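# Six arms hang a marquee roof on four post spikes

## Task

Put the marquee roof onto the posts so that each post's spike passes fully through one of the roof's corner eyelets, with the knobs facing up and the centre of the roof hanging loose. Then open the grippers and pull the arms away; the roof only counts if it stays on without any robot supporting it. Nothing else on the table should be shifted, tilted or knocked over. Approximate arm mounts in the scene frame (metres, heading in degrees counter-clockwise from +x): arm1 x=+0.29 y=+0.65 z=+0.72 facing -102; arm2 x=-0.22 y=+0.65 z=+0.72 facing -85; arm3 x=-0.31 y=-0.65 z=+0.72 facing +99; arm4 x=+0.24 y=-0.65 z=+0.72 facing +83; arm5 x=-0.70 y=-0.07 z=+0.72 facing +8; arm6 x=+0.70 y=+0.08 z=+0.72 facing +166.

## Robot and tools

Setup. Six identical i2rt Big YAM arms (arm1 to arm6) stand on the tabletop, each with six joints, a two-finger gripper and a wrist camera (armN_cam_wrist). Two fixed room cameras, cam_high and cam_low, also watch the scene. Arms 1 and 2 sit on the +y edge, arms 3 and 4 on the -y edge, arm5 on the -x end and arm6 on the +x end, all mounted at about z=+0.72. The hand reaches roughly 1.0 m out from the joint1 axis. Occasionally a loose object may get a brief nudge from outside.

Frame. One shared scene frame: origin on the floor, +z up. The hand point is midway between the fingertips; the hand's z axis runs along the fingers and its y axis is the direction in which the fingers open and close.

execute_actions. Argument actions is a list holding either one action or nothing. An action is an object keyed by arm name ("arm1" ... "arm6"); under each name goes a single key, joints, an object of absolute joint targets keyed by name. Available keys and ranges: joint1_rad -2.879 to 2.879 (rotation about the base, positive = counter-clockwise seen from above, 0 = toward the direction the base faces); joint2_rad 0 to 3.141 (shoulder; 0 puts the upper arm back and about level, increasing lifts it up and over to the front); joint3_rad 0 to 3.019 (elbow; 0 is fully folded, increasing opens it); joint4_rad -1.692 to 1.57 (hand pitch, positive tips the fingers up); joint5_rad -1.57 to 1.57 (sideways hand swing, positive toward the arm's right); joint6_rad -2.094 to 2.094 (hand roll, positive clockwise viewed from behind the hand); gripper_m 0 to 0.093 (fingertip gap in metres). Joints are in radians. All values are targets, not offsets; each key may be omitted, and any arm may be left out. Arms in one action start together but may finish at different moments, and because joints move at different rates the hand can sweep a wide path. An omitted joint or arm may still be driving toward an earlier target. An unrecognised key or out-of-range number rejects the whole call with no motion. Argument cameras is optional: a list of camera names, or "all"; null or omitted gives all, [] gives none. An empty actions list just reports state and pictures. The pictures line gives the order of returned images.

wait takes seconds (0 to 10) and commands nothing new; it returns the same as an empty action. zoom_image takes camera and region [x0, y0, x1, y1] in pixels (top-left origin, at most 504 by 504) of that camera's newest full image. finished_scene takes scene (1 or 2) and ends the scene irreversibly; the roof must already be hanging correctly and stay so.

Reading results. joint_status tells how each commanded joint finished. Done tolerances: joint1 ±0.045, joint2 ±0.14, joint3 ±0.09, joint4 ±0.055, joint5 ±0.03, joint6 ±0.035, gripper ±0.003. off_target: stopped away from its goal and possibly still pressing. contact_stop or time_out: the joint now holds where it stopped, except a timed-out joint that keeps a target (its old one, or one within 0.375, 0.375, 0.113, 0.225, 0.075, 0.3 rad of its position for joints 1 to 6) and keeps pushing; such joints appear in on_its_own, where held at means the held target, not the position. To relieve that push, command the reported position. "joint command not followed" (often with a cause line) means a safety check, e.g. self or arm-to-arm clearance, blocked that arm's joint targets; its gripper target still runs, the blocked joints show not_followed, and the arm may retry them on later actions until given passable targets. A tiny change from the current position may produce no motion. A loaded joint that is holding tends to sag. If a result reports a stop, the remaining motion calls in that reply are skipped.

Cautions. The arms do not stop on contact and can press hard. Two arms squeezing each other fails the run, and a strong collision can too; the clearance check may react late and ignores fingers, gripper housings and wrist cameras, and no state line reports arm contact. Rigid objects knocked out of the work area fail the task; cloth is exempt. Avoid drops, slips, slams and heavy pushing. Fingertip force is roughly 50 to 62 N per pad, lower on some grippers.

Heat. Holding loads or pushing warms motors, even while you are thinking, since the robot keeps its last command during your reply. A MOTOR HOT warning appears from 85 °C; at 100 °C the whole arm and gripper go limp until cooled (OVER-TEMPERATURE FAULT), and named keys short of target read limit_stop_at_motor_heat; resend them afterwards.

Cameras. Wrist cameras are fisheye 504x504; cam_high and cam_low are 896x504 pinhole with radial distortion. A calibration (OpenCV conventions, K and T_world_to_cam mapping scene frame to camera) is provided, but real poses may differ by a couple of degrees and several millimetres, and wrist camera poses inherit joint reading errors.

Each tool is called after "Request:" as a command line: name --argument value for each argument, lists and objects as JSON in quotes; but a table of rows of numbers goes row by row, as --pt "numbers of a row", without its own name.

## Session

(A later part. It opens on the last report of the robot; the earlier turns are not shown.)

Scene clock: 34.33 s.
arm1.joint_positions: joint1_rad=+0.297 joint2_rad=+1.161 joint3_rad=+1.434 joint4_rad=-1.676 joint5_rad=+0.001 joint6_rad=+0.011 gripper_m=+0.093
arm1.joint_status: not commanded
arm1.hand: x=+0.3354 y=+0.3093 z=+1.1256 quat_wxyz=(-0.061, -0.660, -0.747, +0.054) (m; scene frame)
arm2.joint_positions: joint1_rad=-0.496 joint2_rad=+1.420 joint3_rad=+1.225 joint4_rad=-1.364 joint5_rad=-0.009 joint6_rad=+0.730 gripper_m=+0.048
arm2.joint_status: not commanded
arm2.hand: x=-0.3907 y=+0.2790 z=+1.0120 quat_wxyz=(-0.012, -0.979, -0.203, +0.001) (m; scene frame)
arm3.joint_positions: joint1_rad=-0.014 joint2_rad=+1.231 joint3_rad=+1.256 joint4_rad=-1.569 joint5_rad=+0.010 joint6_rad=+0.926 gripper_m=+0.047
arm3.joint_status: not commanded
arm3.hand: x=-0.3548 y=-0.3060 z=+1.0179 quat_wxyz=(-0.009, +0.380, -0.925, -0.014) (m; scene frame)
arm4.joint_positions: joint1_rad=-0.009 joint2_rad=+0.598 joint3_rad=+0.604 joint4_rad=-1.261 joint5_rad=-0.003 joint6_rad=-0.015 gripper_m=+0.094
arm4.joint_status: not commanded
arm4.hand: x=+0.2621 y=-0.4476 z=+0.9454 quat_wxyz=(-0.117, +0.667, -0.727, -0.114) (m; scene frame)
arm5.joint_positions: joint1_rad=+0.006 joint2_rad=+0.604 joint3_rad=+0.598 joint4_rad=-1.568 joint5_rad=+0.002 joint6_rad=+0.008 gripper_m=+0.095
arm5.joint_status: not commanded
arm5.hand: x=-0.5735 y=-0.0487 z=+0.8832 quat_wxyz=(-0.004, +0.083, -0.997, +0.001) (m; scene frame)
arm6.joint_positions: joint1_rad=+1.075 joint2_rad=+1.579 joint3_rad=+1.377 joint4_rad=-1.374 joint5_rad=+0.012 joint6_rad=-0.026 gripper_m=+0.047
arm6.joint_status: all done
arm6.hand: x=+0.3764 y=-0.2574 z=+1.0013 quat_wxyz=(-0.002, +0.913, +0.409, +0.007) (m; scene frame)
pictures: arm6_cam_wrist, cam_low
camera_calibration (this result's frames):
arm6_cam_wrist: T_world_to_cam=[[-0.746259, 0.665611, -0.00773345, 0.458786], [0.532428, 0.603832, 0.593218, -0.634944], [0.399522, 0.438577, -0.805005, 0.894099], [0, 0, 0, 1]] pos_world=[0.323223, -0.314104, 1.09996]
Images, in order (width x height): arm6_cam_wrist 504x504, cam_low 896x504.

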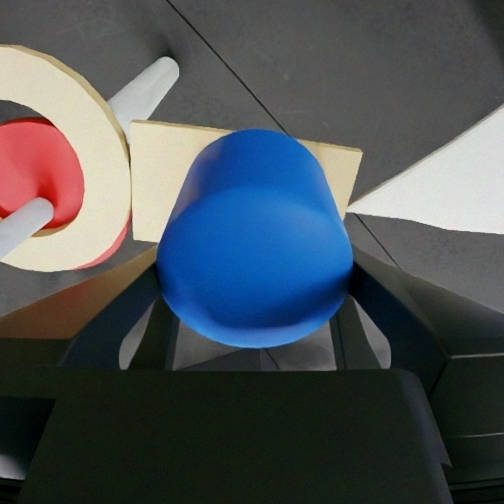

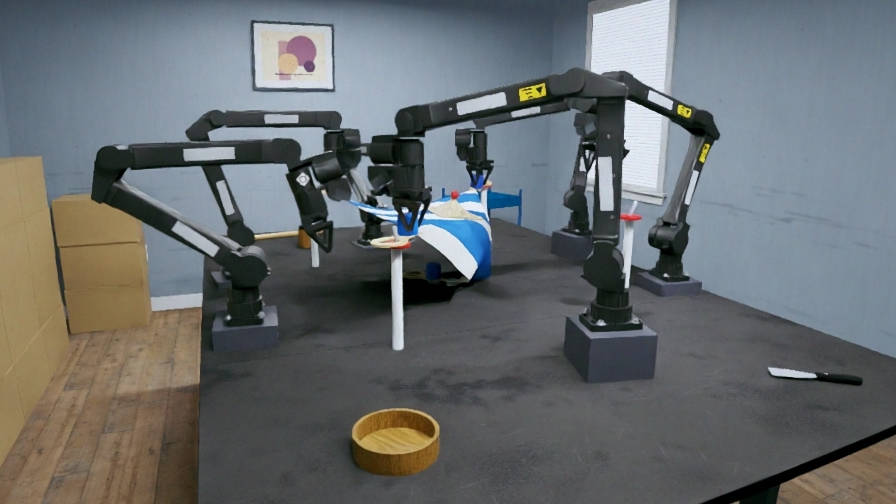

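Request:
execute_actions --actions '[{"arm2":{"joints":{"gripper_m":0.093}},"arm3":{"joints":{"gripper_m":0.093}},"arm6":{"joints":{"gripper_m":0.093}},"arm1":{"joints":{"joint1_rad":0.0,"joint2_rad":1.5,"joint3_rad":1.4,"joint4_rad":-1.45}}}]' --cameras '[]'

Request:
execute_actions --actions '[{"arm2":{"joints":{"joint2_rad":1.0,"joint3_rad":1.2,"joint4_rad":-1.6}},"arm3":{"joints":{"joint2_rad":0.9,"joint3_rad":1.1,"joint4_rad":-1.6}},"arm6":{"joints":{"joint2_rad":1.2,"joint3_rad":1.3,"joint4_rad":-1.6}}}]' --cameras '["arm1_cam_wrist","cam_high","cam_low"]'

Scene clock: 35.93 s.
arm1.joint_positions: joint1_rad=-0.007 joint2_rad=+1.514 joint3_rad=+1.387 joint4_rad=-1.459 joint5_rad=+0.001 joint6_rad=+0.009 gripper_m=+0.093
arm1.joint_status: all done
arm1.hand: x=+0.2149 y=+0.2120 z=+0.9782 quat_wxyz=(+0.007, -0.767, -0.641, -0.007) (m; scene frame)
arm2.joint_positions: joint1_rad=-0.505 joint2_rad=+1.420 joint3_rad=+1.224 joint4_rad=-1.364 joint5_rad=-0.008 joint6_rad=+0.727 gripper_m=+0.093
arm2.joint_status: all done
arm2.hand: x=-0.3941 y=+0.2808 z=+1.0117 quat_wxyz=(-0.011, -0.980, -0.200, +0.001) (m; scene frame)
arm3.joint_positions: joint1_rad=-0.011 joint2_rad=+1.238 joint3_rad=+1.233 joint4_rad=-1.568 joint5_rad=+0.004 joint6_rad=+0.926 gripper_m=+0.093
arm3.joint_status: all done
arm3.hand: x=-0.3564 y=-0.3105 z=+1.0067 quat_wxyz=(-0.002, +0.382, -0.924, +0.000) (m; scene frame)
arm4.joint_positions: joint1_rad=-0.009 joint2_rad=+0.598 joint3_rad=+0.604 joint4_rad=-1.261 joint5_rad=-0.003 joint6_rad=-0.015 gripper_m=+0.094
arm4.joint_status: not commanded
arm4.hand: x=+0.2621 y=-0.4476 z=+0.9454 quat_wxyz=(-0.117, +0.667, -0.727, -0.114) (m; scene frame)
arm5.joint_positions: joint1_rad=+0.006 joint2_rad=+0.604 joint3_rad=+0.598 joint4_rad=-1.568 joint5_rad=+0.002 joint6_rad=+0.008 gripper_m=+0.095
arm5.joint_status: not commanded
arm5.hand: x=-0.5735 y=-0.0487 z=+0.8832 quat_wxyz=(-0.004, +0.083, -0.997, +0.001) (m; scene frame)
arm6.joint_positions: joint1_rad=+1.090 joint2_rad=+1.580 joint3_rad=+1.372 joint4_rad=-1.365 joint5_rad=+0.011 joint6_rad=-0.011 gripper_m=+0.093
arm6.joint_status: all done
arm6.hand: x=+0.3813 y=-0.2630 z=+0.9991 quat_wxyz=(-0.001, +0.912, +0.409, +0.005) (m; scene frame)
pictures: none
No camera images: the call's "cameras" was empty. Leave "cameras" out to get every camera's image.

Scene clock: 37.27 s.
arm1.joint_positions: joint1_rad=-0.007 joint2_rad=+1.514 joint3_rad=+1.387 joint4_rad=-1.459 joint5_rad=+0.001 joint6_rad=+0.009 gripper_m=+0.093
arm1.joint_status: not commanded
arm1.hand: x=+0.2149 y=+0.2120 z=+0.9782 quat_wxyz=(+0.007, -0.767, -0.641, -0.007) (m; scene frame)
arm2.joint_positions: joint1_rad=-0.519 joint2_rad=+0.999 joint3_rad=+1.191 joint4_rad=-1.590 joint5_rad=-0.002 joint6_rad=+0.722 gripper_m=+0.093
arm2.joint_status: all done
arm2.hand: x=-0.3483 y=+0.3912 z=+1.1324 quat_wxyz=(-0.073, -0.977, -0.194, +0.052) (m; scene frame)
arm3.joint_positions: joint1_rad=-0.011 joint2_rad=+0.896 joint3_rad=+1.106 joint4_rad=-1.590 joint5_rad=+0.004 joint6_rad=+0.926 gripper_m=+0.093
arm3.joint_status: all done
arm3.hand: x=-0.3446 y=-0.3953 z=+1.0502 quat_wxyz=(-0.026, +0.380, -0.920, -0.093) (m; scene frame)
arm4.joint_positions: joint1_rad=-0.009 joint2_rad=+0.598 joint3_rad=+0.604 joint4_rad=-1.261 joint5_rad=-0.003 joint6_rad=-0.015 gripper_m=+0.094
arm4.joint_status: not commanded
arm4.hand: x=+0.2621 y=-0.4476 z=+0.9454 quat_wxyz=(-0.117, +0.667, -0.727, -0.114) (m; scene frame)
arm5.joint_positions: joint1_rad=+0.006 joint2_rad=+0.604 joint3_rad=+0.598 joint4_rad=-1.568 joint5_rad=+0.002 joint6_rad=+0.008 gripper_m=+0.095
arm5.joint_status: not commanded
arm5.hand: x=-0.5735 y=-0.0487 z=+0.8832 quat_wxyz=(-0.004, +0.083, -0.997, +0.001) (m; scene frame)
arm6.joint_positions: joint1_rad=+1.105 joint2_rad=+1.189 joint3_rad=+1.298 joint4_rad=-1.594 joint5_rad=+0.004 joint6_rad=-0.009 gripper_m=+0.093
arm6.joint_status: all done
arm6.hand: x=+0.4662 y=-0.1768 z=+1.1205 quat_wxyz=(+0.020, +0.909, +0.415, -0.034) (m; scene frame)
pictures: arm1_cam_wrist, cam_high, cam_low
camera_calibration (this result's frames):
arm1_cam_wrist: T_world_to_cam=[[-0.984375, 0.175601, -0.0130648, 0.188264], [0.133078, 0.79048, 0.597856, -0.77643], [0.115312, 0.586776, -0.801497, 0.756238], [0, 0, 0, 1]] pos_world=[0.201445, 0.136951, 1.07278]
Images, in order (width x height): arm1_cam_wrist 504x504, cam_high 896x504, cam_low 896x504.

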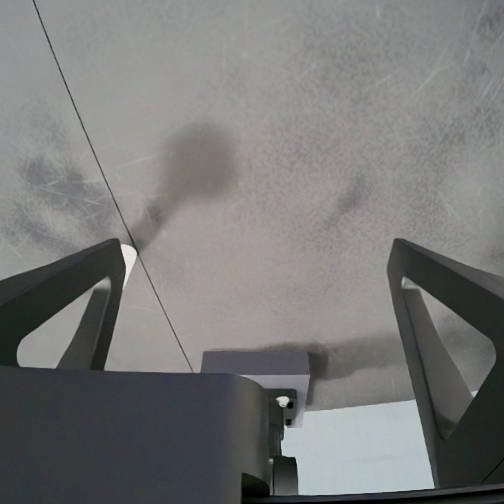

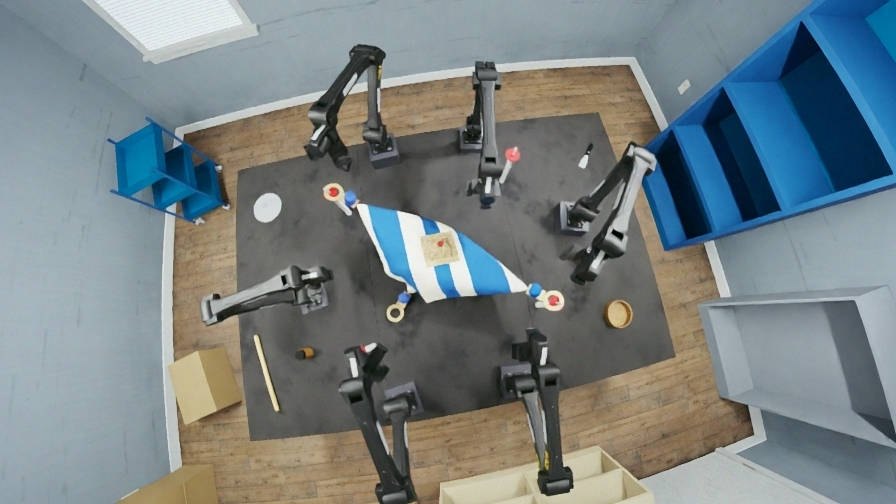

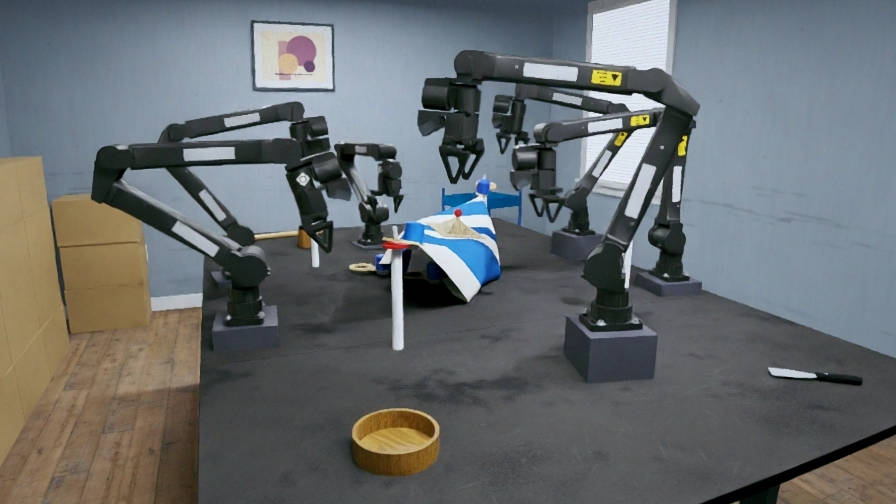

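Request:
execute_actions --actions '[{"arm3":{"joints":{"joint1_rad":-0.31,"joint2_rad":1.78,"joint3_rad":1.3,"joint4_rad":-1.05,"joint6_rad":0}},"arm1":{"joints":{"joint2_rad":1.0,"joint3_rad":1.1,"joint4_rad":-1.6}}}]' --cameras '["arm3_cam_wrist","cam_high"]'

Scene clock: 39.57 s.
arm1.joint_positions: joint1_rad=-0.007 joint2_rad=+0.989 joint3_rad=+1.104 joint4_rad=-1.592 joint5_rad=+0.001 joint6_rad=+0.009 gripper_m=+0.093
arm1.joint_status: all done
arm1.hand: x=+0.2436 y=+0.3798 z=+1.0439 quat_wxyz=(-0.028, -0.767, -0.641, +0.035) (m; scene frame)
arm2.joint_positions: joint1_rad=-0.519 joint2_rad=+0.999 joint3_rad=+1.191 joint4_rad=-1.590 joint5_rad=-0.002 joint6_rad=+0.722 gripper_m=+0.093
arm2.joint_status: not commanded
arm2.hand: x=-0.3483 y=+0.3912 z=+1.1324 quat_wxyz=(-0.073, -0.977, -0.194, +0.052) (m; scene frame)
arm3.joint_positions: joint1_rad=-0.314 joint2_rad=+1.783 joint3_rad=+1.284 joint4_rad=-1.063 joint5_rad=+0.001 joint6_rad=+0.017 gripper_m=+0.093
arm3.joint_status: all done
arm3.hand: x=-0.2264 y=-0.1515 z=+0.8022 quat_wxyz=(-0.005, +0.640, -0.768, -0.004) (m; scene frame)
arm4.joint_positions: joint1_rad=-0.009 joint2_rad=+0.598 joint3_rad=+0.604 joint4_rad=-1.261 joint5_rad=-0.003 joint6_rad=-0.015 gripper_m=+0.094
arm4.joint_status: not commanded
arm4.hand: x=+0.2621 y=-0.4476 z=+0.9454 quat_wxyz=(-0.117, +0.667, -0.727, -0.114) (m; scene frame)
arm5.joint_positions: joint1_rad=+0.006 joint2_rad=+0.604 joint3_rad=+0.598 joint4_rad=-1.568 joint5_rad=+0.002 joint6_rad=+0.008 gripper_m=+0.095
arm5.joint_status: not commanded
arm5.hand: x=-0.5735 y=-0.0487 z=+0.8832 quat_wxyz=(-0.004, +0.083, -0.997, +0.001) (m; scene frame)
arm6.joint_positions: joint1_rad=+1.105 joint2_rad=+1.189 joint3_rad=+1.298 joint4_rad=-1.594 joint5_rad=+0.004 joint6_rad=-0.009 gripper_m=+0.093
arm6.joint_status: not commanded
arm6.hand: x=+0.4662 y=-0.1768 z=+1.1205 quat_wxyz=(+0.020, +0.909, +0.415, -0.034) (m; scene frame)
pictures: arm3_cam_wrist, cam_high
camera_calibration (this result's frames):
arm3_cam_wrist: T_world_to_cam=[[0.983689, -0.179825, 0.00430393, 0.188421], [-0.149091, -0.801713, 0.578816, -0.616725], [-0.100635, -0.570017, -0.815447, 0.667095], [0, 0, 0, 1]] pos_world=[-0.210162, -0.0802986, 0.90014]
Images, in order (width x height): arm3_cam_wrist 504x504, cam_high 896x504.

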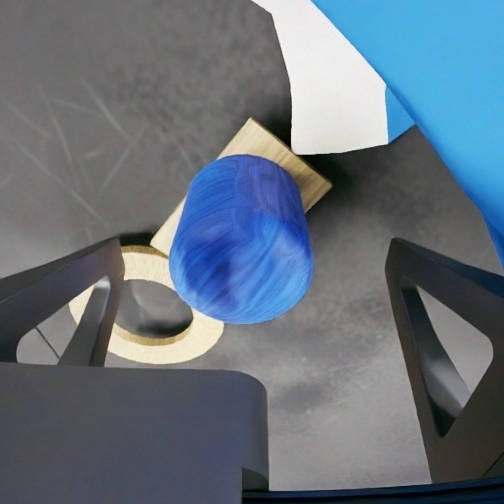

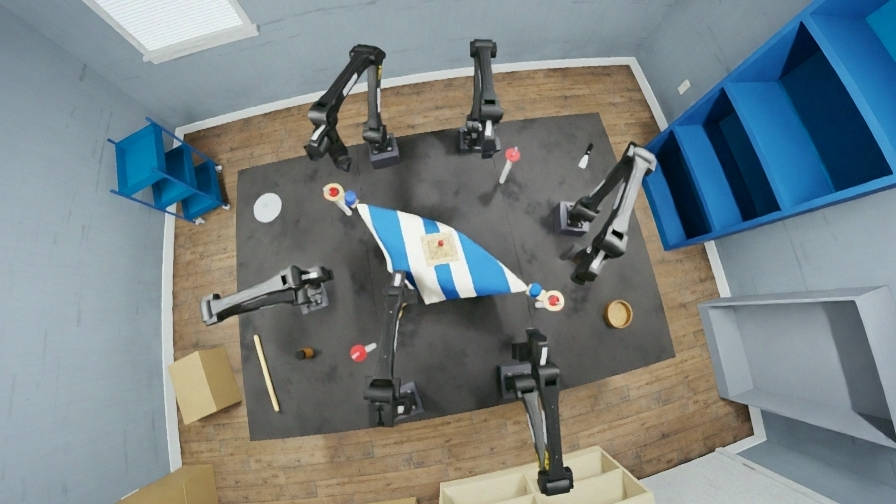

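Request:
execute_actions --actions '[{"arm3":{"joints":{"joint3_rad":1.19,"joint4_rad":-0.97,"joint6_rad":0.7}}}]' --cameras '["arm3_cam_wrist"]'

Scene clock: 41.53 s.
arm1.joint_positions: joint1_rad=-0.007 joint2_rad=+0.989 joint3_rad=+1.104 joint4_rad=-1.592 joint5_rad=+0.001 joint6_rad=+0.009 gripper_m=+0.093
arm1.joint_status: not commanded
arm1.hand: x=+0.2436 y=+0.3798 z=+1.0439 quat_wxyz=(-0.028, -0.767, -0.641, +0.035) (m; scene frame)
arm2.joint_positions: joint1_rad=-0.519 joint2_rad=+0.999 joint3_rad=+1.191 joint4_rad=-1.590 joint5_rad=-0.002 joint6_rad=+0.722 gripper_m=+0.093
arm2.joint_status: not commanded
arm2.hand: x=-0.3483 y=+0.3912 z=+1.1324 quat_wxyz=(-0.073, -0.977, -0.194, +0.052) (m; scene frame)
arm3.joint_positions: joint1_rad=-0.314 joint2_rad=+1.775 joint3_rad=+1.197 joint4_rad=-0.984 joint5_rad=+0.001 joint6_rad=+0.683 gripper_m=+0.093
arm3.joint_status: all done
arm3.hand: x=-0.2294 y=-0.1696 z=+0.7771 quat_wxyz=(-0.003, +0.354, -0.935, -0.006) (m; scene frame)
arm4.joint_positions: joint1_rad=-0.009 joint2_rad=+0.598 joint3_rad=+0.604 joint4_rad=-1.261 joint5_rad=-0.003 joint6_rad=-0.015 gripper_m=+0.094
arm4.joint_status: not commanded
arm4.hand: x=+0.2621 y=-0.4476 z=+0.9454 quat_wxyz=(-0.117, +0.667, -0.727, -0.114) (m; scene frame)
arm5.joint_positions: joint1_rad=+0.006 joint2_rad=+0.604 joint3_rad=+0.598 joint4_rad=-1.568 joint5_rad=+0.002 joint6_rad=+0.008 gripper_m=+0.095
arm5.joint_status: not commanded
arm5.hand: x=-0.5735 y=-0.0487 z=+0.8832 quat_wxyz=(-0.004, +0.083, -0.997, +0.001) (m; scene frame)
arm6.joint_positions: joint1_rad=+1.105 joint2_rad=+1.189 joint3_rad=+1.298 joint4_rad=-1.594 joint5_rad=+0.004 joint6_rad=-0.009 gripper_m=+0.093
arm6.joint_status: not commanded
arm6.hand: x=+0.4662 y=-0.1768 z=+1.1205 quat_wxyz=(+0.020, +0.909, +0.415, -0.034) (m; scene frame)
pictures: arm3_cam_wrist
camera_calibration (this result's frames):
arm3_cam_wrist: T_world_to_cam=[[0.662656, -0.748916, -0.00355096, 0.0242123], [-0.607952, -0.540685, 0.581423, -0.680174], [-0.437357, -0.383125, -0.813593, 0.589016], [0, 0, 0, 1]] pos_world=[-0.171947, -0.12396, 0.874774]
Images, in order (width x height): arm3_cam_wrist 504x504.

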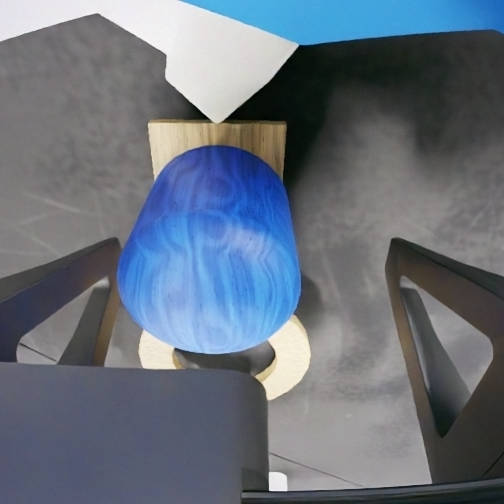

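Close enough; grasp and lift.

Request:
execute_actions --actions '[{"arm3":{"joints":{"gripper_m":0.03}}}]' --cameras '[]'

Request:
execute_actions --actions '[{"arm3":{"joints":{"joint1_rad":-0.2,"joint2_rad":1.35,"joint3_rad":1.5,"joint4_rad":-1.68}}}]' --cameras '["cam_high","cam_low","arm3_cam_wrist"]'

Scene clock: 43.80 s.
arm1.joint_positions: joint1_rad=-0.007 joint2_rad=+0.989 joint3_rad=+1.104 joint4_rad=-1.592 joint5_rad=+0.001 joint6_rad=+0.009 gripper_m=+0.093
arm1.joint_status: not commanded
arm1.hand: x=+0.2436 y=+0.3798 z=+1.0439 quat_wxyz=(-0.028, -0.767, -0.641, +0.035) (m; scene frame)
arm2.joint_positions: joint1_rad=-0.519 joint2_rad=+0.999 joint3_rad=+1.191 joint4_rad=-1.590 joint5_rad=-0.002 joint6_rad=+0.722 gripper_m=+0.093
arm2.joint_status: not commanded
arm2.hand: x=-0.3483 y=+0.3912 z=+1.1324 quat_wxyz=(-0.073, -0.977, -0.194, +0.052) (m; scene frame)
arm3.joint_positions: joint1_rad=-0.314 joint2_rad=+1.775 joint3_rad=+1.197 joint4_rad=-0.982 joint5_rad=+0.001 joint6_rad=+0.684 gripper_m=+0.049
arm3.joint_status: gripper_m off_target (ended at +0.049, target +0.030)
arm3.hand: x=-0.2294 y=-0.1693 z=+0.7771 quat_wxyz=(-0.003, +0.353, -0.936, -0.006) (m; scene frame)
arm4.joint_positions: joint1_rad=-0.009 joint2_rad=+0.598 joint3_rad=+0.604 joint4_rad=-1.261 joint5_rad=-0.003 joint6_rad=-0.015 gripper_m=+0.094
arm4.joint_status: not commanded
arm4.hand: x=+0.2621 y=-0.4476 z=+0.9454 quat_wxyz=(-0.117, +0.667, -0.727, -0.114) (m; scene frame)
arm5.joint_positions: joint1_rad=+0.006 joint2_rad=+0.604 joint3_rad=+0.598 joint4_rad=-1.568 joint5_rad=+0.002 joint6_rad=+0.008 gripper_m=+0.095
arm5.joint_status: not commanded
arm5.hand: x=-0.5735 y=-0.0487 z=+0.8832 quat_wxyz=(-0.004, +0.083, -0.997, +0.001) (m; scene frame)
arm6.joint_positions: joint1_rad=+1.105 joint2_rad=+1.189 joint3_rad=+1.298 joint4_rad=-1.594 joint5_rad=+0.004 joint6_rad=-0.009 gripper_m=+0.093
arm6.joint_status: not commanded
arm6.hand: x=+0.4662 y=-0.1768 z=+1.1205 quat_wxyz=(+0.020, +0.909, +0.415, -0.034) (m; scene frame)
pictures: none
No camera images: the call's "cameras" was empty. Leave "cameras" out to get every camera's image.

Scene clock: 45.37 s.
arm1.joint_positions: joint1_rad=-0.007 joint2_rad=+0.989 joint3_rad=+1.104 joint4_rad=-1.592 joint5_rad=+0.001 joint6_rad=+0.009 gripper_m=+0.093
arm1.joint_status: not commanded
arm1.hand: x=+0.2436 y=+0.3798 z=+1.0439 quat_wxyz=(-0.028, -0.767, -0.641, +0.035) (m; scene frame)
arm2.joint_positions: joint1_rad=-0.519 joint2_rad=+0.999 joint3_rad=+1.191 joint4_rad=-1.590 joint5_rad=-0.002 joint6_rad=+0.722 gripper_m=+0.093
arm2.joint_status: not commanded
arm2.hand: x=-0.3483 y=+0.3912 z=+1.1324 quat_wxyz=(-0.073, -0.977, -0.194, +0.052) (m; scene frame)
arm3.joint_positions: joint1_rad=-0.190 joint2_rad=+1.360 joint3_rad=+1.491 joint4_rad=-1.667 joint5_rad=-0.001 joint6_rad=+0.686 gripper_m=+0.049
arm3.joint_status: all done
arm3.hand: x=-0.2935 y=-0.2555 z=+1.0630 quat_wxyz=(-0.008, +0.410, -0.912, -0.017) (m; scene frame)
arm4.joint_positions: joint1_rad=-0.009 joint2_rad=+0.598 joint3_rad=+0.604 joint4_rad=-1.261 joint5_rad=-0.003 joint6_rad=-0.015 gripper_m=+0.094
arm4.joint_status: not commanded
arm4.hand: x=+0.2621 y=-0.4476 z=+0.9454 quat_wxyz=(-0.117, +0.667, -0.727, -0.114) (m; scene frame)
arm5.joint_positions: joint1_rad=+0.006 joint2_rad=+0.604 joint3_rad=+0.598 joint4_rad=-1.568 joint5_rad=+0.002 joint6_rad=+0.008 gripper_m=+0.095
arm5.joint_status: not commanded
arm5.hand: x=-0.5735 y=-0.0487 z=+0.8832 quat_wxyz=(-0.004, +0.083, -0.997, +0.001) (m; scene frame)
arm6.joint_positions: joint1_rad=+1.105 joint2_rad=+1.189 joint3_rad=+1.298 joint4_rad=-1.594 joint5_rad=+0.004 joint6_rad=-0.009 gripper_m=+0.093
arm6.joint_status: not commanded
arm6.hand: x=+0.4662 y=-0.1768 z=+1.1205 quat_wxyz=(+0.020, +0.909, +0.415, -0.034) (m; scene frame)
pictures: arm3_cam_wrist, cam_high, cam_low
camera_calibration (this result's frames):
arm3_cam_wrist: T_world_to_cam=[[0.748171, -0.663191, -0.020439, 0.0682904], [-0.538017, -0.624409, 0.56626, -0.916548], [-0.388301, -0.412663, -0.823973, 0.778533], [0, 0, 0, 1]] pos_world=[-0.241906, -0.20574, 1.16189]
Images, in order (width x height): arm3_cam_wrist 504x504, cam_high 896x504, cam_low 896x504.

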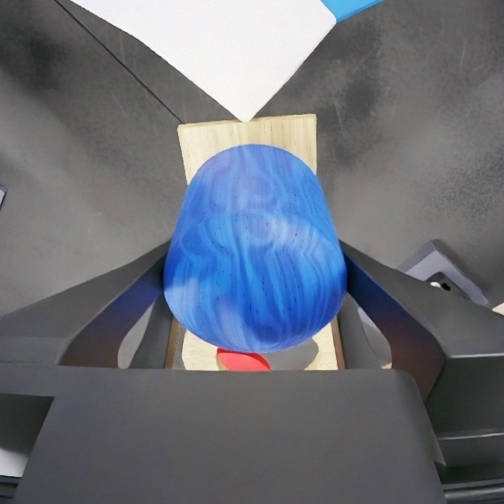

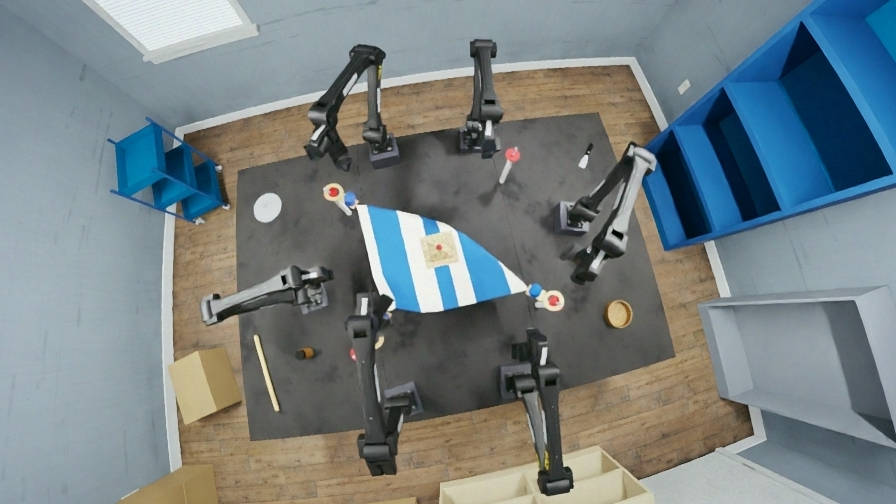

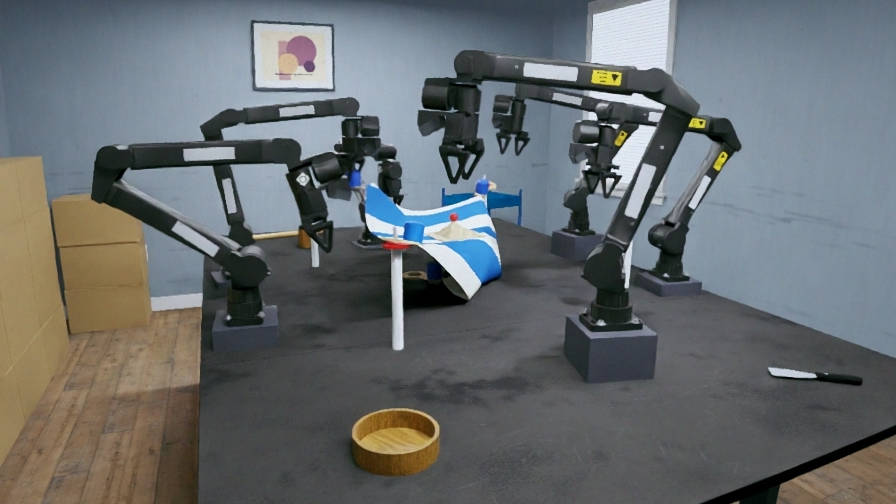

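Request:
execute_actions --actions '[{"arm3":{"joints":{"joint1_rad":-0.02,"joint2_rad":1.19,"joint3_rad":1.42,"joint6_rad":0.94}}}]' --cameras '["arm3_cam_wrist"]'

Request:
execute_actions --actions '[{"arm3":{"joints":{"joint2_rad":1.25,"joint3_rad":1.22,"joint4_rad":-1.56}},"arm1":{"joints":{"joint1_rad":-0.35,"joint2_rad":1.7,"joint3_rad":1.45,"joint4_rad":-1.32}}}]' --cameras '["arm3_cam_wrist","arm1_cam_wrist","cam_high","cam_low"]'

Scene clock: 46.90 s.
arm1.joint_positions: joint1_rad=-0.007 joint2_rad=+0.989 joint3_rad=+1.104 joint4_rad=-1.592 joint5_rad=+0.001 joint6_rad=+0.009 gripper_m=+0.093
arm1.joint_status: not commanded
arm1.hand: x=+0.2436 y=+0.3798 z=+1.0439 quat_wxyz=(-0.028, -0.767, -0.641, +0.035) (m; scene frame)
arm2.joint_positions: joint1_rad=-0.519 joint2_rad=+0.999 joint3_rad=+1.191 joint4_rad=-1.590 joint5_rad=-0.002 joint6_rad=+0.722 gripper_m=+0.093
arm2.joint_status: not commanded
arm2.hand: x=-0.3483 y=+0.3912 z=+1.1324 quat_wxyz=(-0.073, -0.977, -0.194, +0.052) (m; scene frame)
arm3.joint_positions: joint1_rad=-0.015 joint2_rad=+1.185 joint3_rad=+1.425 joint4_rad=-1.671 joint5_rad=+0.001 joint6_rad=+0.925 gripper_m=+0.049
arm3.joint_status: all done
arm3.hand: x=-0.3560 y=-0.3069 z=+1.0979 quat_wxyz=(-0.018, +0.379, -0.922, -0.069) (m; scene frame)
arm4.joint_positions: joint1_rad=-0.009 joint2_rad=+0.598 joint3_rad=+0.604 joint4_rad=-1.261 joint5_rad=-0.003 joint6_rad=-0.015 gripper_m=+0.094
arm4.joint_status: not commanded
arm4.hand: x=+0.2621 y=-0.4476 z=+0.9454 quat_wxyz=(-0.117, +0.667, -0.727, -0.114) (m; scene frame)
arm5.joint_positions: joint1_rad=+0.006 joint2_rad=+0.604 joint3_rad=+0.598 joint4_rad=-1.568 joint5_rad=+0.002 joint6_rad=+0.008 gripper_m=+0.095
arm5.joint_status: not commanded
arm5.hand: x=-0.5735 y=-0.0487 z=+0.8832 quat_wxyz=(-0.004, +0.083, -0.997, +0.001) (m; scene frame)
arm6.joint_positions: joint1_rad=+1.105 joint2_rad=+1.189 joint3_rad=+1.298 joint4_rad=-1.594 joint5_rad=+0.004 joint6_rad=-0.009 gripper_m=+0.093
arm6.joint_status: not commanded
arm6.hand: x=+0.4662 y=-0.1768 z=+1.1205 quat_wxyz=(+0.020, +0.909, +0.415, -0.034) (m; scene frame)
pictures: arm3_cam_wrist
camera_calibration (this result's frames):
arm3_cam_wrist: T_world_to_cam=[[0.703395, -0.702291, -0.109644, 0.151679], [-0.564819, -0.645894, 0.513615, -0.960349], [-0.431526, -0.299346, -0.850986, 0.810905], [0, 0, 0, 1]] pos_world=[-0.299187, -0.271019, 1.19995]
Images, in order (width x height): arm3_cam_wrist 504x504.

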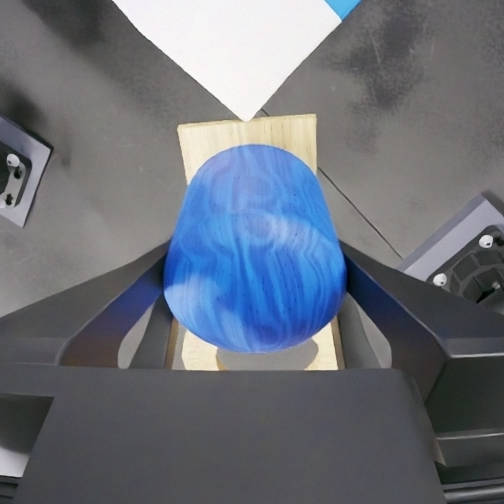

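Scene clock: 48.37 s.
arm1.joint_positions: joint1_rad=-0.358 joint2_rad=+1.717 joint3_rad=+1.420 joint4_rad=-1.326 joint5_rad=+0.000 joint6_rad=+0.009 gripper_m=+0.093
arm1.joint_status: all done
arm1.hand: x=+0.0428 y=+0.2188 z=+0.8979 quat_wxyz=(+0.015, -0.867, -0.497, -0.023) (m; scene frame)
arm2.joint_positions: joint1_rad=-0.519 joint2_rad=+0.999 joint3_rad=+1.191 joint4_rad=-1.590 joint5_rad=-0.002 joint6_rad=+0.722 gripper_m=+0.093
arm2.joint_status: not commanded
arm2.hand: x=-0.3483 y=+0.3912 z=+1.1324 quat_wxyz=(-0.073, -0.977, -0.194, +0.052) (m; scene frame)
arm3.joint_positions: joint1_rad=-0.017 joint2_rad=+1.246 joint3_rad=+1.230 joint4_rad=-1.568 joint5_rad=-0.004 joint6_rad=+0.936 gripper_m=+0.049
arm3.joint_status: all done
arm3.hand: x=-0.3556 y=-0.3102 z=+1.0028 quat_wxyz=(+0.003, +0.374, -0.927, +0.004) (m; scene frame)
arm4.joint_positions: joint1_rad=-0.009 joint2_rad=+0.598 joint3_rad=+0.604 joint4_rad=-1.261 joint5_rad=-0.003 joint6_rad=-0.015 gripper_m=+0.094
arm4.joint_status: not commanded
arm4.hand: x=+0.2621 y=-0.4476 z=+0.9454 quat_wxyz=(-0.117, +0.667, -0.727, -0.114) (m; scene frame)
arm5.joint_positions: joint1_rad=+0.006 joint2_rad=+0.604 joint3_rad=+0.598 joint4_rad=-1.568 joint5_rad=+0.002 joint6_rad=+0.008 gripper_m=+0.095
arm5.joint_status: not commanded
arm5.hand: x=-0.5735 y=-0.0487 z=+0.8832 quat_wxyz=(-0.004, +0.083, -0.997, +0.001) (m; scene frame)
arm6.joint_positions: joint1_rad=+1.105 joint2_rad=+1.189 joint3_rad=+1.298 joint4_rad=-1.594 joint5_rad=+0.004 joint6_rad=-0.009 gripper_m=+0.093
arm6.joint_status: not commanded
arm6.hand: x=+0.4662 y=-0.1768 z=+1.1205 quat_wxyz=(+0.020, +0.909, +0.415, -0.034) (m; scene frame)
pictures: arm1_cam_wrist, arm3_cam_wrist, cam_high, cam_low
camera_calibration (this result's frames):
arm1_cam_wrist: T_world_to_cam=[[-0.863938, 0.50346, -0.0118031, -0.0613131], [0.385848, 0.676812, 0.626935, -0.723001], [0.323625, 0.537078, -0.778983, 0.689525], [0, 0, 0, 1]] pos_world=[0.00284988, 0.149876, 0.989678]
arm3_cam_wrist: T_world_to_cam=[[0.695152, -0.718793, 0.0100243, 0.0106296], [-0.580895, -0.553466, 0.596856, -0.973987], [-0.423468, -0.420729, -0.802286, 0.645477], [0, 0, 0, 1]] pos_world=[-0.299834, -0.259857, 1.09908]
Images, in order (width x height): arm1_cam_wrist 504x504, arm3_cam_wrist 504x504, cam_high 896x504, cam_low 896x504.

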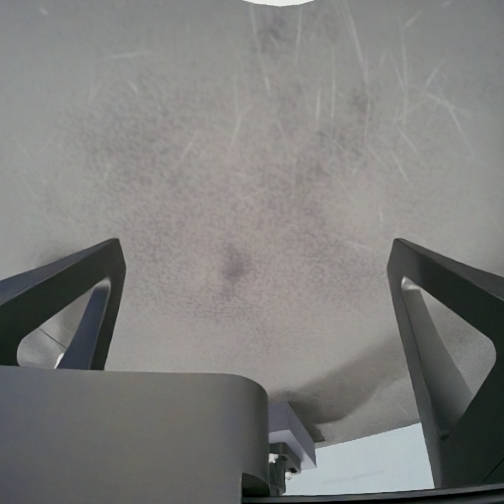

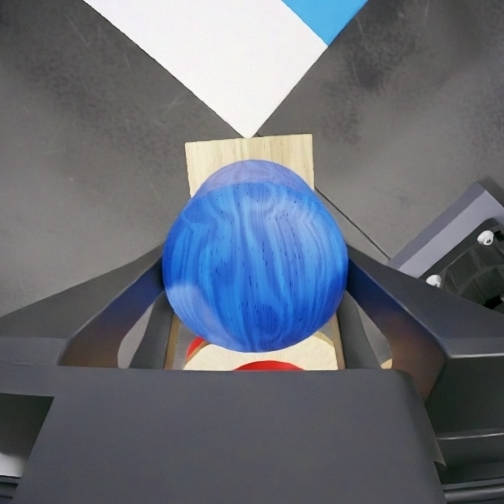

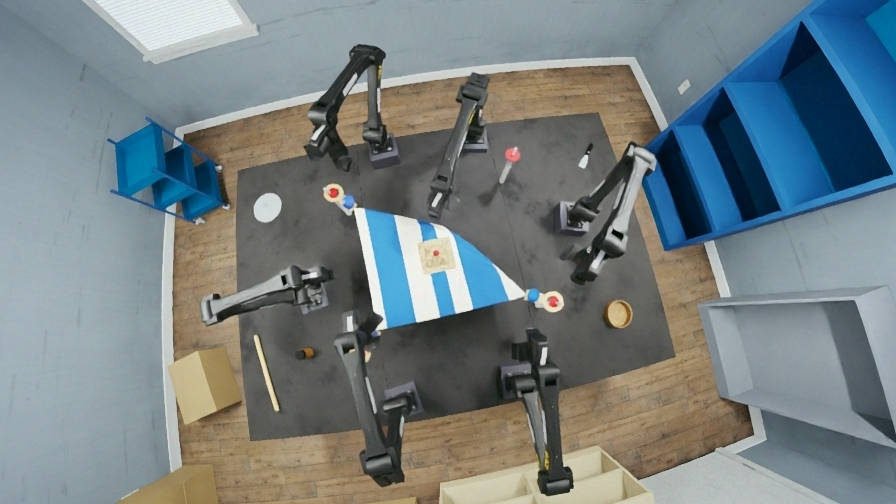

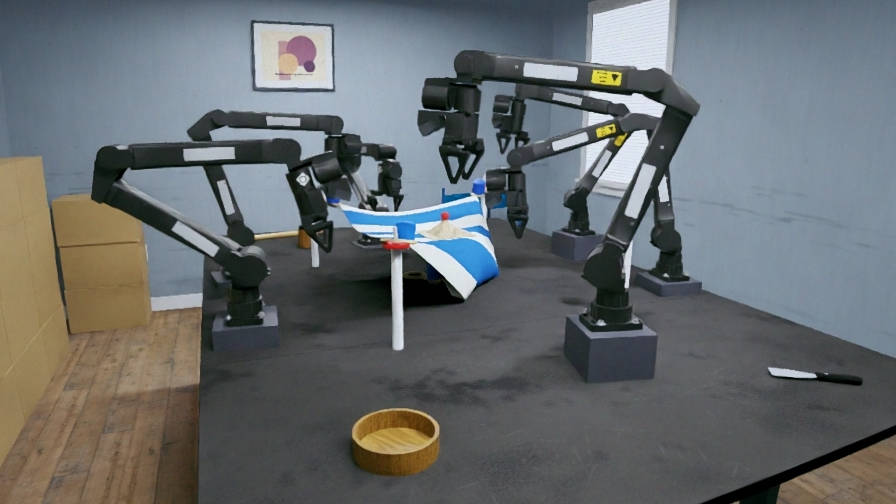

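Request:
execute_actions --actions '[{"arm4":{"joints":{"joint1_rad":0.53,"joint2_rad":1.9,"joint3_rad":1.0,"joint4_rad":0.1,"joint5_rad":0,"joint6_rad":0}},"arm1":{"joints":{"joint1_rad":0.1,"joint2_rad":1.0,"joint3_rad":1.1,"joint4_rad":-1.6}}}]' --cameras '["arm4_cam_wrist","cam_high","cam_low"]'

Scene clock: 51.30 s.
arm1.joint_positions: joint1_rad=+0.104 joint2_rad=+0.989 joint3_rad=+1.104 joint4_rad=-1.591 joint5_rad=-0.001 joint6_rad=+0.008 gripper_m=+0.093
arm1.joint_status: all done
arm1.hand: x=+0.2739 y=+0.3762 z=+1.0439 quat_wxyz=(-0.031, -0.729, -0.683, +0.033) (m; scene frame)
arm2.joint_positions: joint1_rad=-0.519 joint2_rad=+0.999 joint3_rad=+1.191 joint4_rad=-1.590 joint5_rad=-0.002 joint6_rad=+0.722 gripper_m=+0.093
arm2.joint_status: not commanded
arm2.hand: x=-0.3483 y=+0.3912 z=+1.1324 quat_wxyz=(-0.073, -0.977, -0.194, +0.052) (m; scene frame)
arm3.joint_positions: joint1_rad=-0.017 joint2_rad=+1.251 joint3_rad=+1.227 joint4_rad=-1.564 joint5_rad=+0.004 joint6_rad=+0.937 gripper_m=+0.049
arm3.joint_status: not commanded
arm3.hand: x=-0.3543 y=-0.3091 z=+1.0002 quat_wxyz=(+0.000, +0.374, -0.927, +0.007) (m; scene frame)
arm4.joint_positions: joint1_rad=+0.528 joint2_rad=+1.840 joint3_rad=+0.998 joint4_rad=+0.070 joint5_rad=+0.006 joint6_rad=-0.001 gripper_m=+0.094
arm4.joint_status: all done
arm4.hand: x=-0.0205 y=-0.0895 z=+0.8045 quat_wxyz=(-0.213, +0.774, -0.494, -0.333) (m; scene frame)
arm5.joint_positions: joint1_rad=+0.006 joint2_rad=+0.604 joint3_rad=+0.598 joint4_rad=-1.568 joint5_rad=+0.002 joint6_rad=+0.008 gripper_m=+0.095
arm5.joint_status: not commanded
arm5.hand: x=-0.5735 y=-0.0487 z=+0.8832 quat_wxyz=(-0.004, +0.083, -0.997, +0.001) (m; scene frame)
arm6.joint_positions: joint1_rad=+1.105 joint2_rad=+1.189 joint3_rad=+1.298 joint4_rad=-1.594 joint5_rad=+0.004 joint6_rad=-0.009 gripper_m=+0.093
arm6.joint_status: not commanded
arm6.hand: x=+0.4662 y=-0.1768 z=+1.1205 quat_wxyz=(+0.020, +0.909, +0.415, -0.034) (m; scene frame)
pictures: arm4_cam_wrist, cam_high, cam_low
camera_calibration (this result's frames):
arm4_cam_wrist: T_world_to_cam=[[0.90699, 0.42072, 0.0190857, 0.0353728], [0.416183, -0.888426, -0.193624, 0.0907181], [-0.0645051, 0.183558, -0.98089, 0.927255], [0, 0, 0, 1]] pos_world=[-0.0100255, -0.104491, 0.926425]
Images, in order (width x height): arm4_cam_wrist 504x504, cam_high 896x504, cam_low 896x504.

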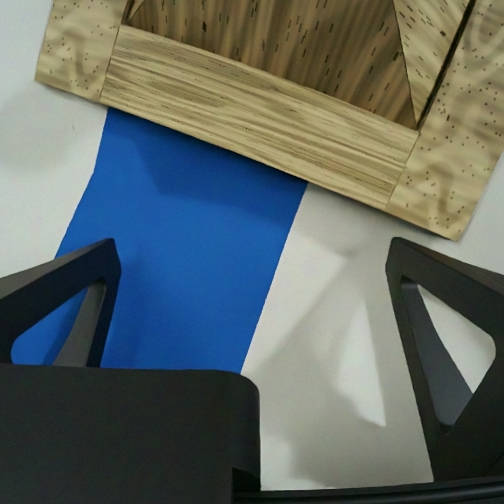

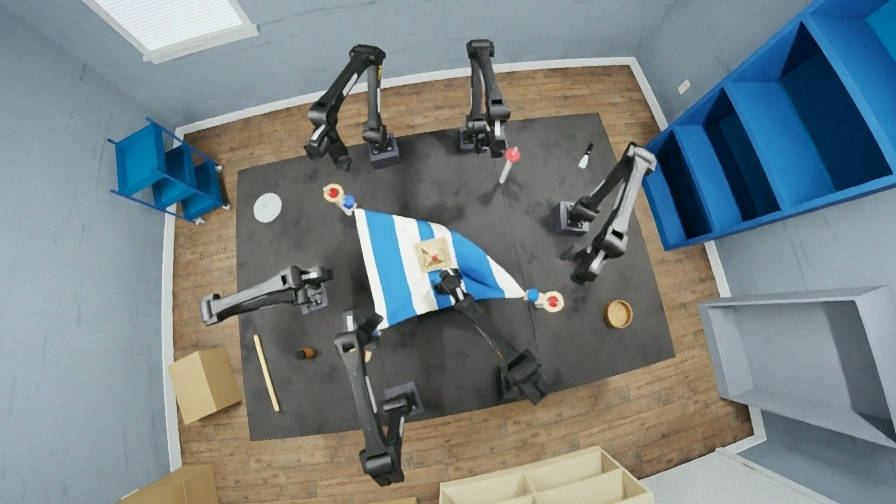

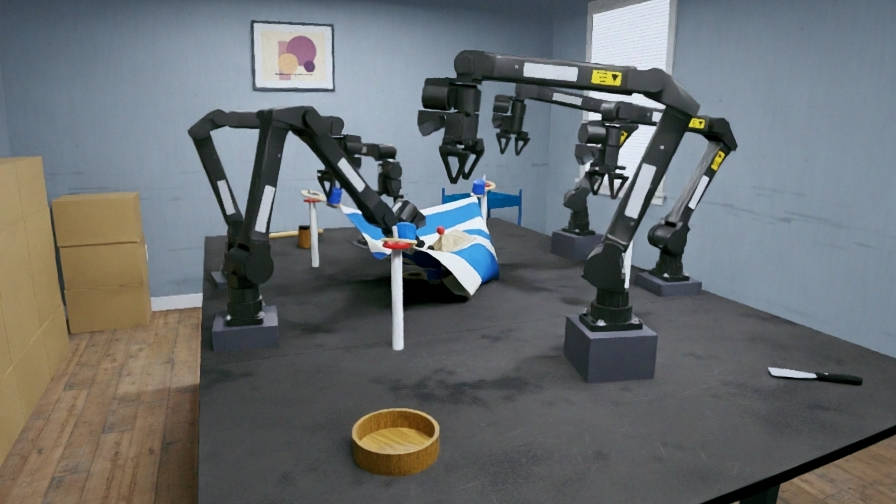

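Request:
execute_actions --actions '[{"arm4":{"joints":{"joint2_rad":1.1,"joint3_rad":0.6,"joint4_rad":-0.3}}}]' --cameras '[]'

Request:
execute_actions --actions '[{"arm4":{"joints":{"joint2_rad":1.5,"joint3_rad":0.4,"joint4_rad":0.6}}}]' --cameras '["arm4_cam_wrist","cam_low"]'

Scene clock: 53.13 s.
arm1.joint_positions: joint1_rad=+0.104 joint2_rad=+0.989 joint3_rad=+1.104 joint4_rad=-1.591 joint5_rad=-0.001 joint6_rad=+0.008 gripper_m=+0.093
arm1.joint_status: not commanded
arm1.hand: x=+0.2739 y=+0.3762 z=+1.0439 quat_wxyz=(-0.031, -0.729, -0.683, +0.033) (m; scene frame)
arm2.joint_positions: joint1_rad=-0.519 joint2_rad=+0.999 joint3_rad=+1.191 joint4_rad=-1.590 joint5_rad=-0.002 joint6_rad=+0.722 gripper_m=+0.093
arm2.joint_status: not commanded
arm2.hand: x=-0.3483 y=+0.3912 z=+1.1324 quat_wxyz=(-0.073, -0.977, -0.194, +0.052) (m; scene frame)
arm3.joint_positions: joint1_rad=-0.017 joint2_rad=+1.251 joint3_rad=+1.227 joint4_rad=-1.564 joint5_rad=+0.003 joint6_rad=+0.938 gripper_m=+0.049
arm3.joint_status: not commanded
arm3.hand: x=-0.3545 y=-0.3091 z=+1.0002 quat_wxyz=(+0.000, +0.374, -0.928, +0.007) (m; scene frame)
arm4.joint_positions: joint1_rad=+0.528 joint2_rad=+1.097 joint3_rad=+0.612 joint4_rad=-0.288 joint5_rad=-0.002 joint6_rad=+0.001 gripper_m=+0.094
arm4.joint_status: all done
arm4.hand: x=+0.0621 y=-0.2681 z=+0.9299 quat_wxyz=(-0.210, +0.774, -0.493, -0.336) (m; scene frame)
arm5.joint_positions: joint1_rad=+0.006 joint2_rad=+0.604 joint3_rad=+0.598 joint4_rad=-1.568 joint5_rad=+0.002 joint6_rad=+0.008 gripper_m=+0.095
arm5.joint_status: not commanded
arm5.hand: x=-0.5735 y=-0.0487 z=+0.8832 quat_wxyz=(-0.004, +0.083, -0.997, +0.001) (m; scene frame)
arm6.joint_positions: joint1_rad=+1.105 joint2_rad=+1.189 joint3_rad=+1.298 joint4_rad=-1.594 joint5_rad=+0.004 joint6_rad=-0.009 gripper_m=+0.093
arm6.joint_status: not commanded
arm6.hand: x=+0.4662 y=-0.1768 z=+1.1205 quat_wxyz=(+0.020, +0.909, +0.415, -0.034) (m; scene frame)
pictures: none
No camera images: the call's "cameras" was empty. Leave "cameras" out to get every camera's image.

Scene clock: 54.60 s.
arm1.joint_positions: joint1_rad=+0.104 joint2_rad=+0.989 joint3_rad=+1.104 joint4_rad=-1.591 joint5_rad=-0.001 joint6_rad=+0.008 gripper_m=+0.093
arm1.joint_status: not commanded
arm1.hand: x=+0.2739 y=+0.3762 z=+1.0439 quat_wxyz=(-0.031, -0.729, -0.683, +0.033) (m; scene frame)
arm2.joint_positions: joint1_rad=-0.519 joint2_rad=+0.999 joint3_rad=+1.191 joint4_rad=-1.590 joint5_rad=-0.002 joint6_rad=+0.722 gripper_m=+0.093
arm2.joint_status: not commanded
arm2.hand: x=-0.3483 y=+0.3912 z=+1.1324 quat_wxyz=(-0.073, -0.977, -0.194, +0.052) (m; scene frame)
arm3.joint_positions: joint1_rad=-0.017 joint2_rad=+1.251 joint3_rad=+1.227 joint4_rad=-1.564 joint5_rad=+0.002 joint6_rad=+0.938 gripper_m=+0.049
arm3.joint_status: not commanded
arm3.hand: x=-0.3547 y=-0.3091 z=+1.0002 quat_wxyz=(+0.000, +0.374, -0.928, +0.007) (m; scene frame)
arm4.joint_positions: joint1_rad=+0.528 joint2_rad=+1.493 joint3_rad=+0.390 joint4_rad=+0.582 joint5_rad=-0.002 joint6_rad=+0.001 gripper_m=+0.094
arm4.joint_status: all done
arm4.hand: x=+0.0517 y=-0.2470 z=+0.8309 quat_wxyz=(-0.270, +0.727, -0.463, -0.430) (m; scene frame)
arm5.joint_positions: joint1_rad=+0.006 joint2_rad=+0.604 joint3_rad=+0.598 joint4_rad=-1.568 joint5_rad=+0.002 joint6_rad=+0.008 gripper_m=+0.095
arm5.joint_status: not commanded
arm5.hand: x=-0.5735 y=-0.0487 z=+0.8832 quat_wxyz=(-0.004, +0.083, -0.997, +0.001) (m; scene frame)
arm6.joint_positions: joint1_rad=+1.105 joint2_rad=+1.189 joint3_rad=+1.298 joint4_rad=-1.594 joint5_rad=+0.004 joint6_rad=-0.009 gripper_m=+0.093
arm6.joint_status: not commanded
arm6.hand: x=+0.4662 y=-0.1768 z=+1.1205 quat_wxyz=(+0.020, +0.909, +0.415, -0.034) (m; scene frame)
pictures: arm4_cam_wrist, cam_low
camera_calibration (this result's frames):
arm4_cam_wrist: T_world_to_cam=[[0.906782, 0.421435, 0.0117687, 0.0418774], [0.384852, -0.816024, -0.43127, 0.142726], [-0.172149, 0.395597, -0.902146, 0.979185], [0, 0, 0, 1]] pos_world=[0.0756634, -0.288543, 0.944428]
Images, in order (width x height): arm4_cam_wrist 504x504, cam_low 896x504.

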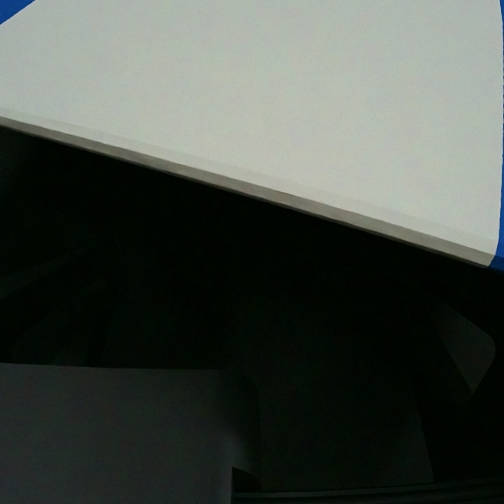

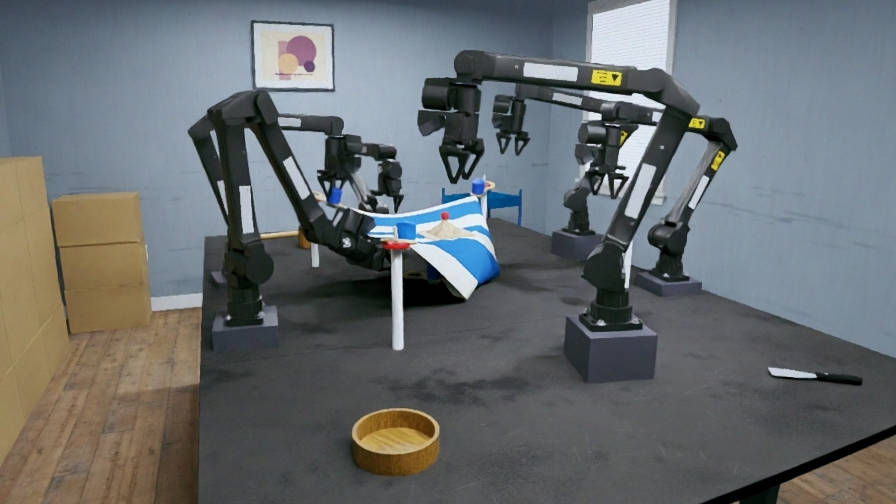

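Request:
execute_actions --actions '[{"arm4":{"joints":{"joint2_rad":1.8,"joint3_rad":0.45,"joint4_rad":1.0}}}]' --cameras '["arm4_cam_wrist","cam_low"]'

Scene clock: 56.80 s.
arm1.joint_positions: joint1_rad=+0.104 joint2_rad=+0.989 joint3_rad=+1.104 joint4_rad=-1.591 joint5_rad=-0.001 joint6_rad=+0.008 gripper_m=+0.093
arm1.joint_status: not commanded
arm1.hand: x=+0.2739 y=+0.3762 z=+1.0439 quat_wxyz=(-0.031, -0.729, -0.683, +0.033) (m; scene frame)
arm2.joint_positions: joint1_rad=-0.519 joint2_rad=+0.999 joint3_rad=+1.191 joint4_rad=-1.590 joint5_rad=-0.002 joint6_rad=+0.722 gripper_m=+0.093
arm2.joint_status: not commanded
arm2.hand: x=-0.3483 y=+0.3912 z=+1.1324 quat_wxyz=(-0.073, -0.977, -0.194, +0.052) (m; scene frame)
arm3.joint_positions: joint1_rad=-0.017 joint2_rad=+1.251 joint3_rad=+1.227 joint4_rad=-1.564 joint5_rad=+0.002 joint6_rad=+0.938 gripper_m=+0.049
arm3.joint_status: not commanded
arm3.hand: x=-0.3547 y=-0.3091 z=+1.0002 quat_wxyz=(+0.000, +0.374, -0.928, +0.007) (m; scene frame)
arm4.joint_positions: joint1_rad=+0.528 joint2_rad=+1.792 joint3_rad=+0.427 joint4_rad=+0.982 joint5_rad=-0.002 joint6_rad=+0.001 gripper_m=+0.094
arm4.joint_status: all done
arm4.hand: x=+0.0379 y=-0.2178 z=+0.8006 quat_wxyz=(-0.301, +0.695, -0.443, -0.479) (m; scene frame)
arm5.joint_positions: joint1_rad=+0.006 joint2_rad=+0.604 joint3_rad=+0.598 joint4_rad=-1.568 joint5_rad=+0.002 joint6_rad=+0.008 gripper_m=+0.095
arm5.joint_status: not commanded
arm5.hand: x=-0.5735 y=-0.0487 z=+0.8832 quat_wxyz=(-0.004, +0.083, -0.997, +0.001) (m; scene frame)
arm6.joint_positions: joint1_rad=+1.105 joint2_rad=+1.189 joint3_rad=+1.298 joint4_rad=-1.594 joint5_rad=+0.004 joint6_rad=-0.009 gripper_m=+0.093
arm6.joint_status: not commanded
arm6.hand: x=+0.4662 y=-0.1768 z=+1.1205 quat_wxyz=(+0.020, +0.909, +0.415, -0.034) (m; scene frame)
pictures: arm4_cam_wrist, cam_low
camera_calibration (this result's frames):
arm4_cam_wrist: T_world_to_cam=[[0.907701, 0.419467, 0.0112482, 0.0424003], [0.355591, -0.754691, -0.551359, 0.269442], [-0.222788, 0.504469, -0.834192, 0.909172], [0, 0, 0, 1]] pos_world=[0.0682552, -0.27309, 0.906506]
Images, in order (width x height): arm4_cam_wrist 504x504, cam_low 896x504.

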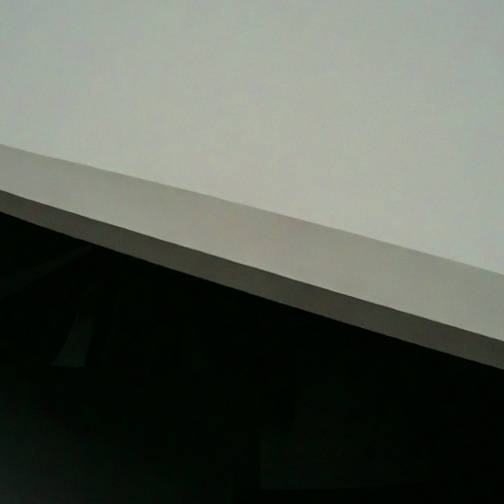

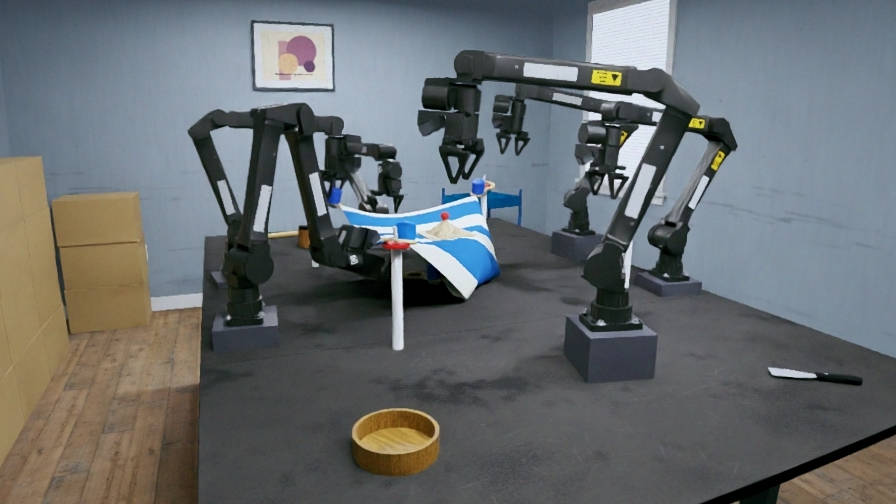

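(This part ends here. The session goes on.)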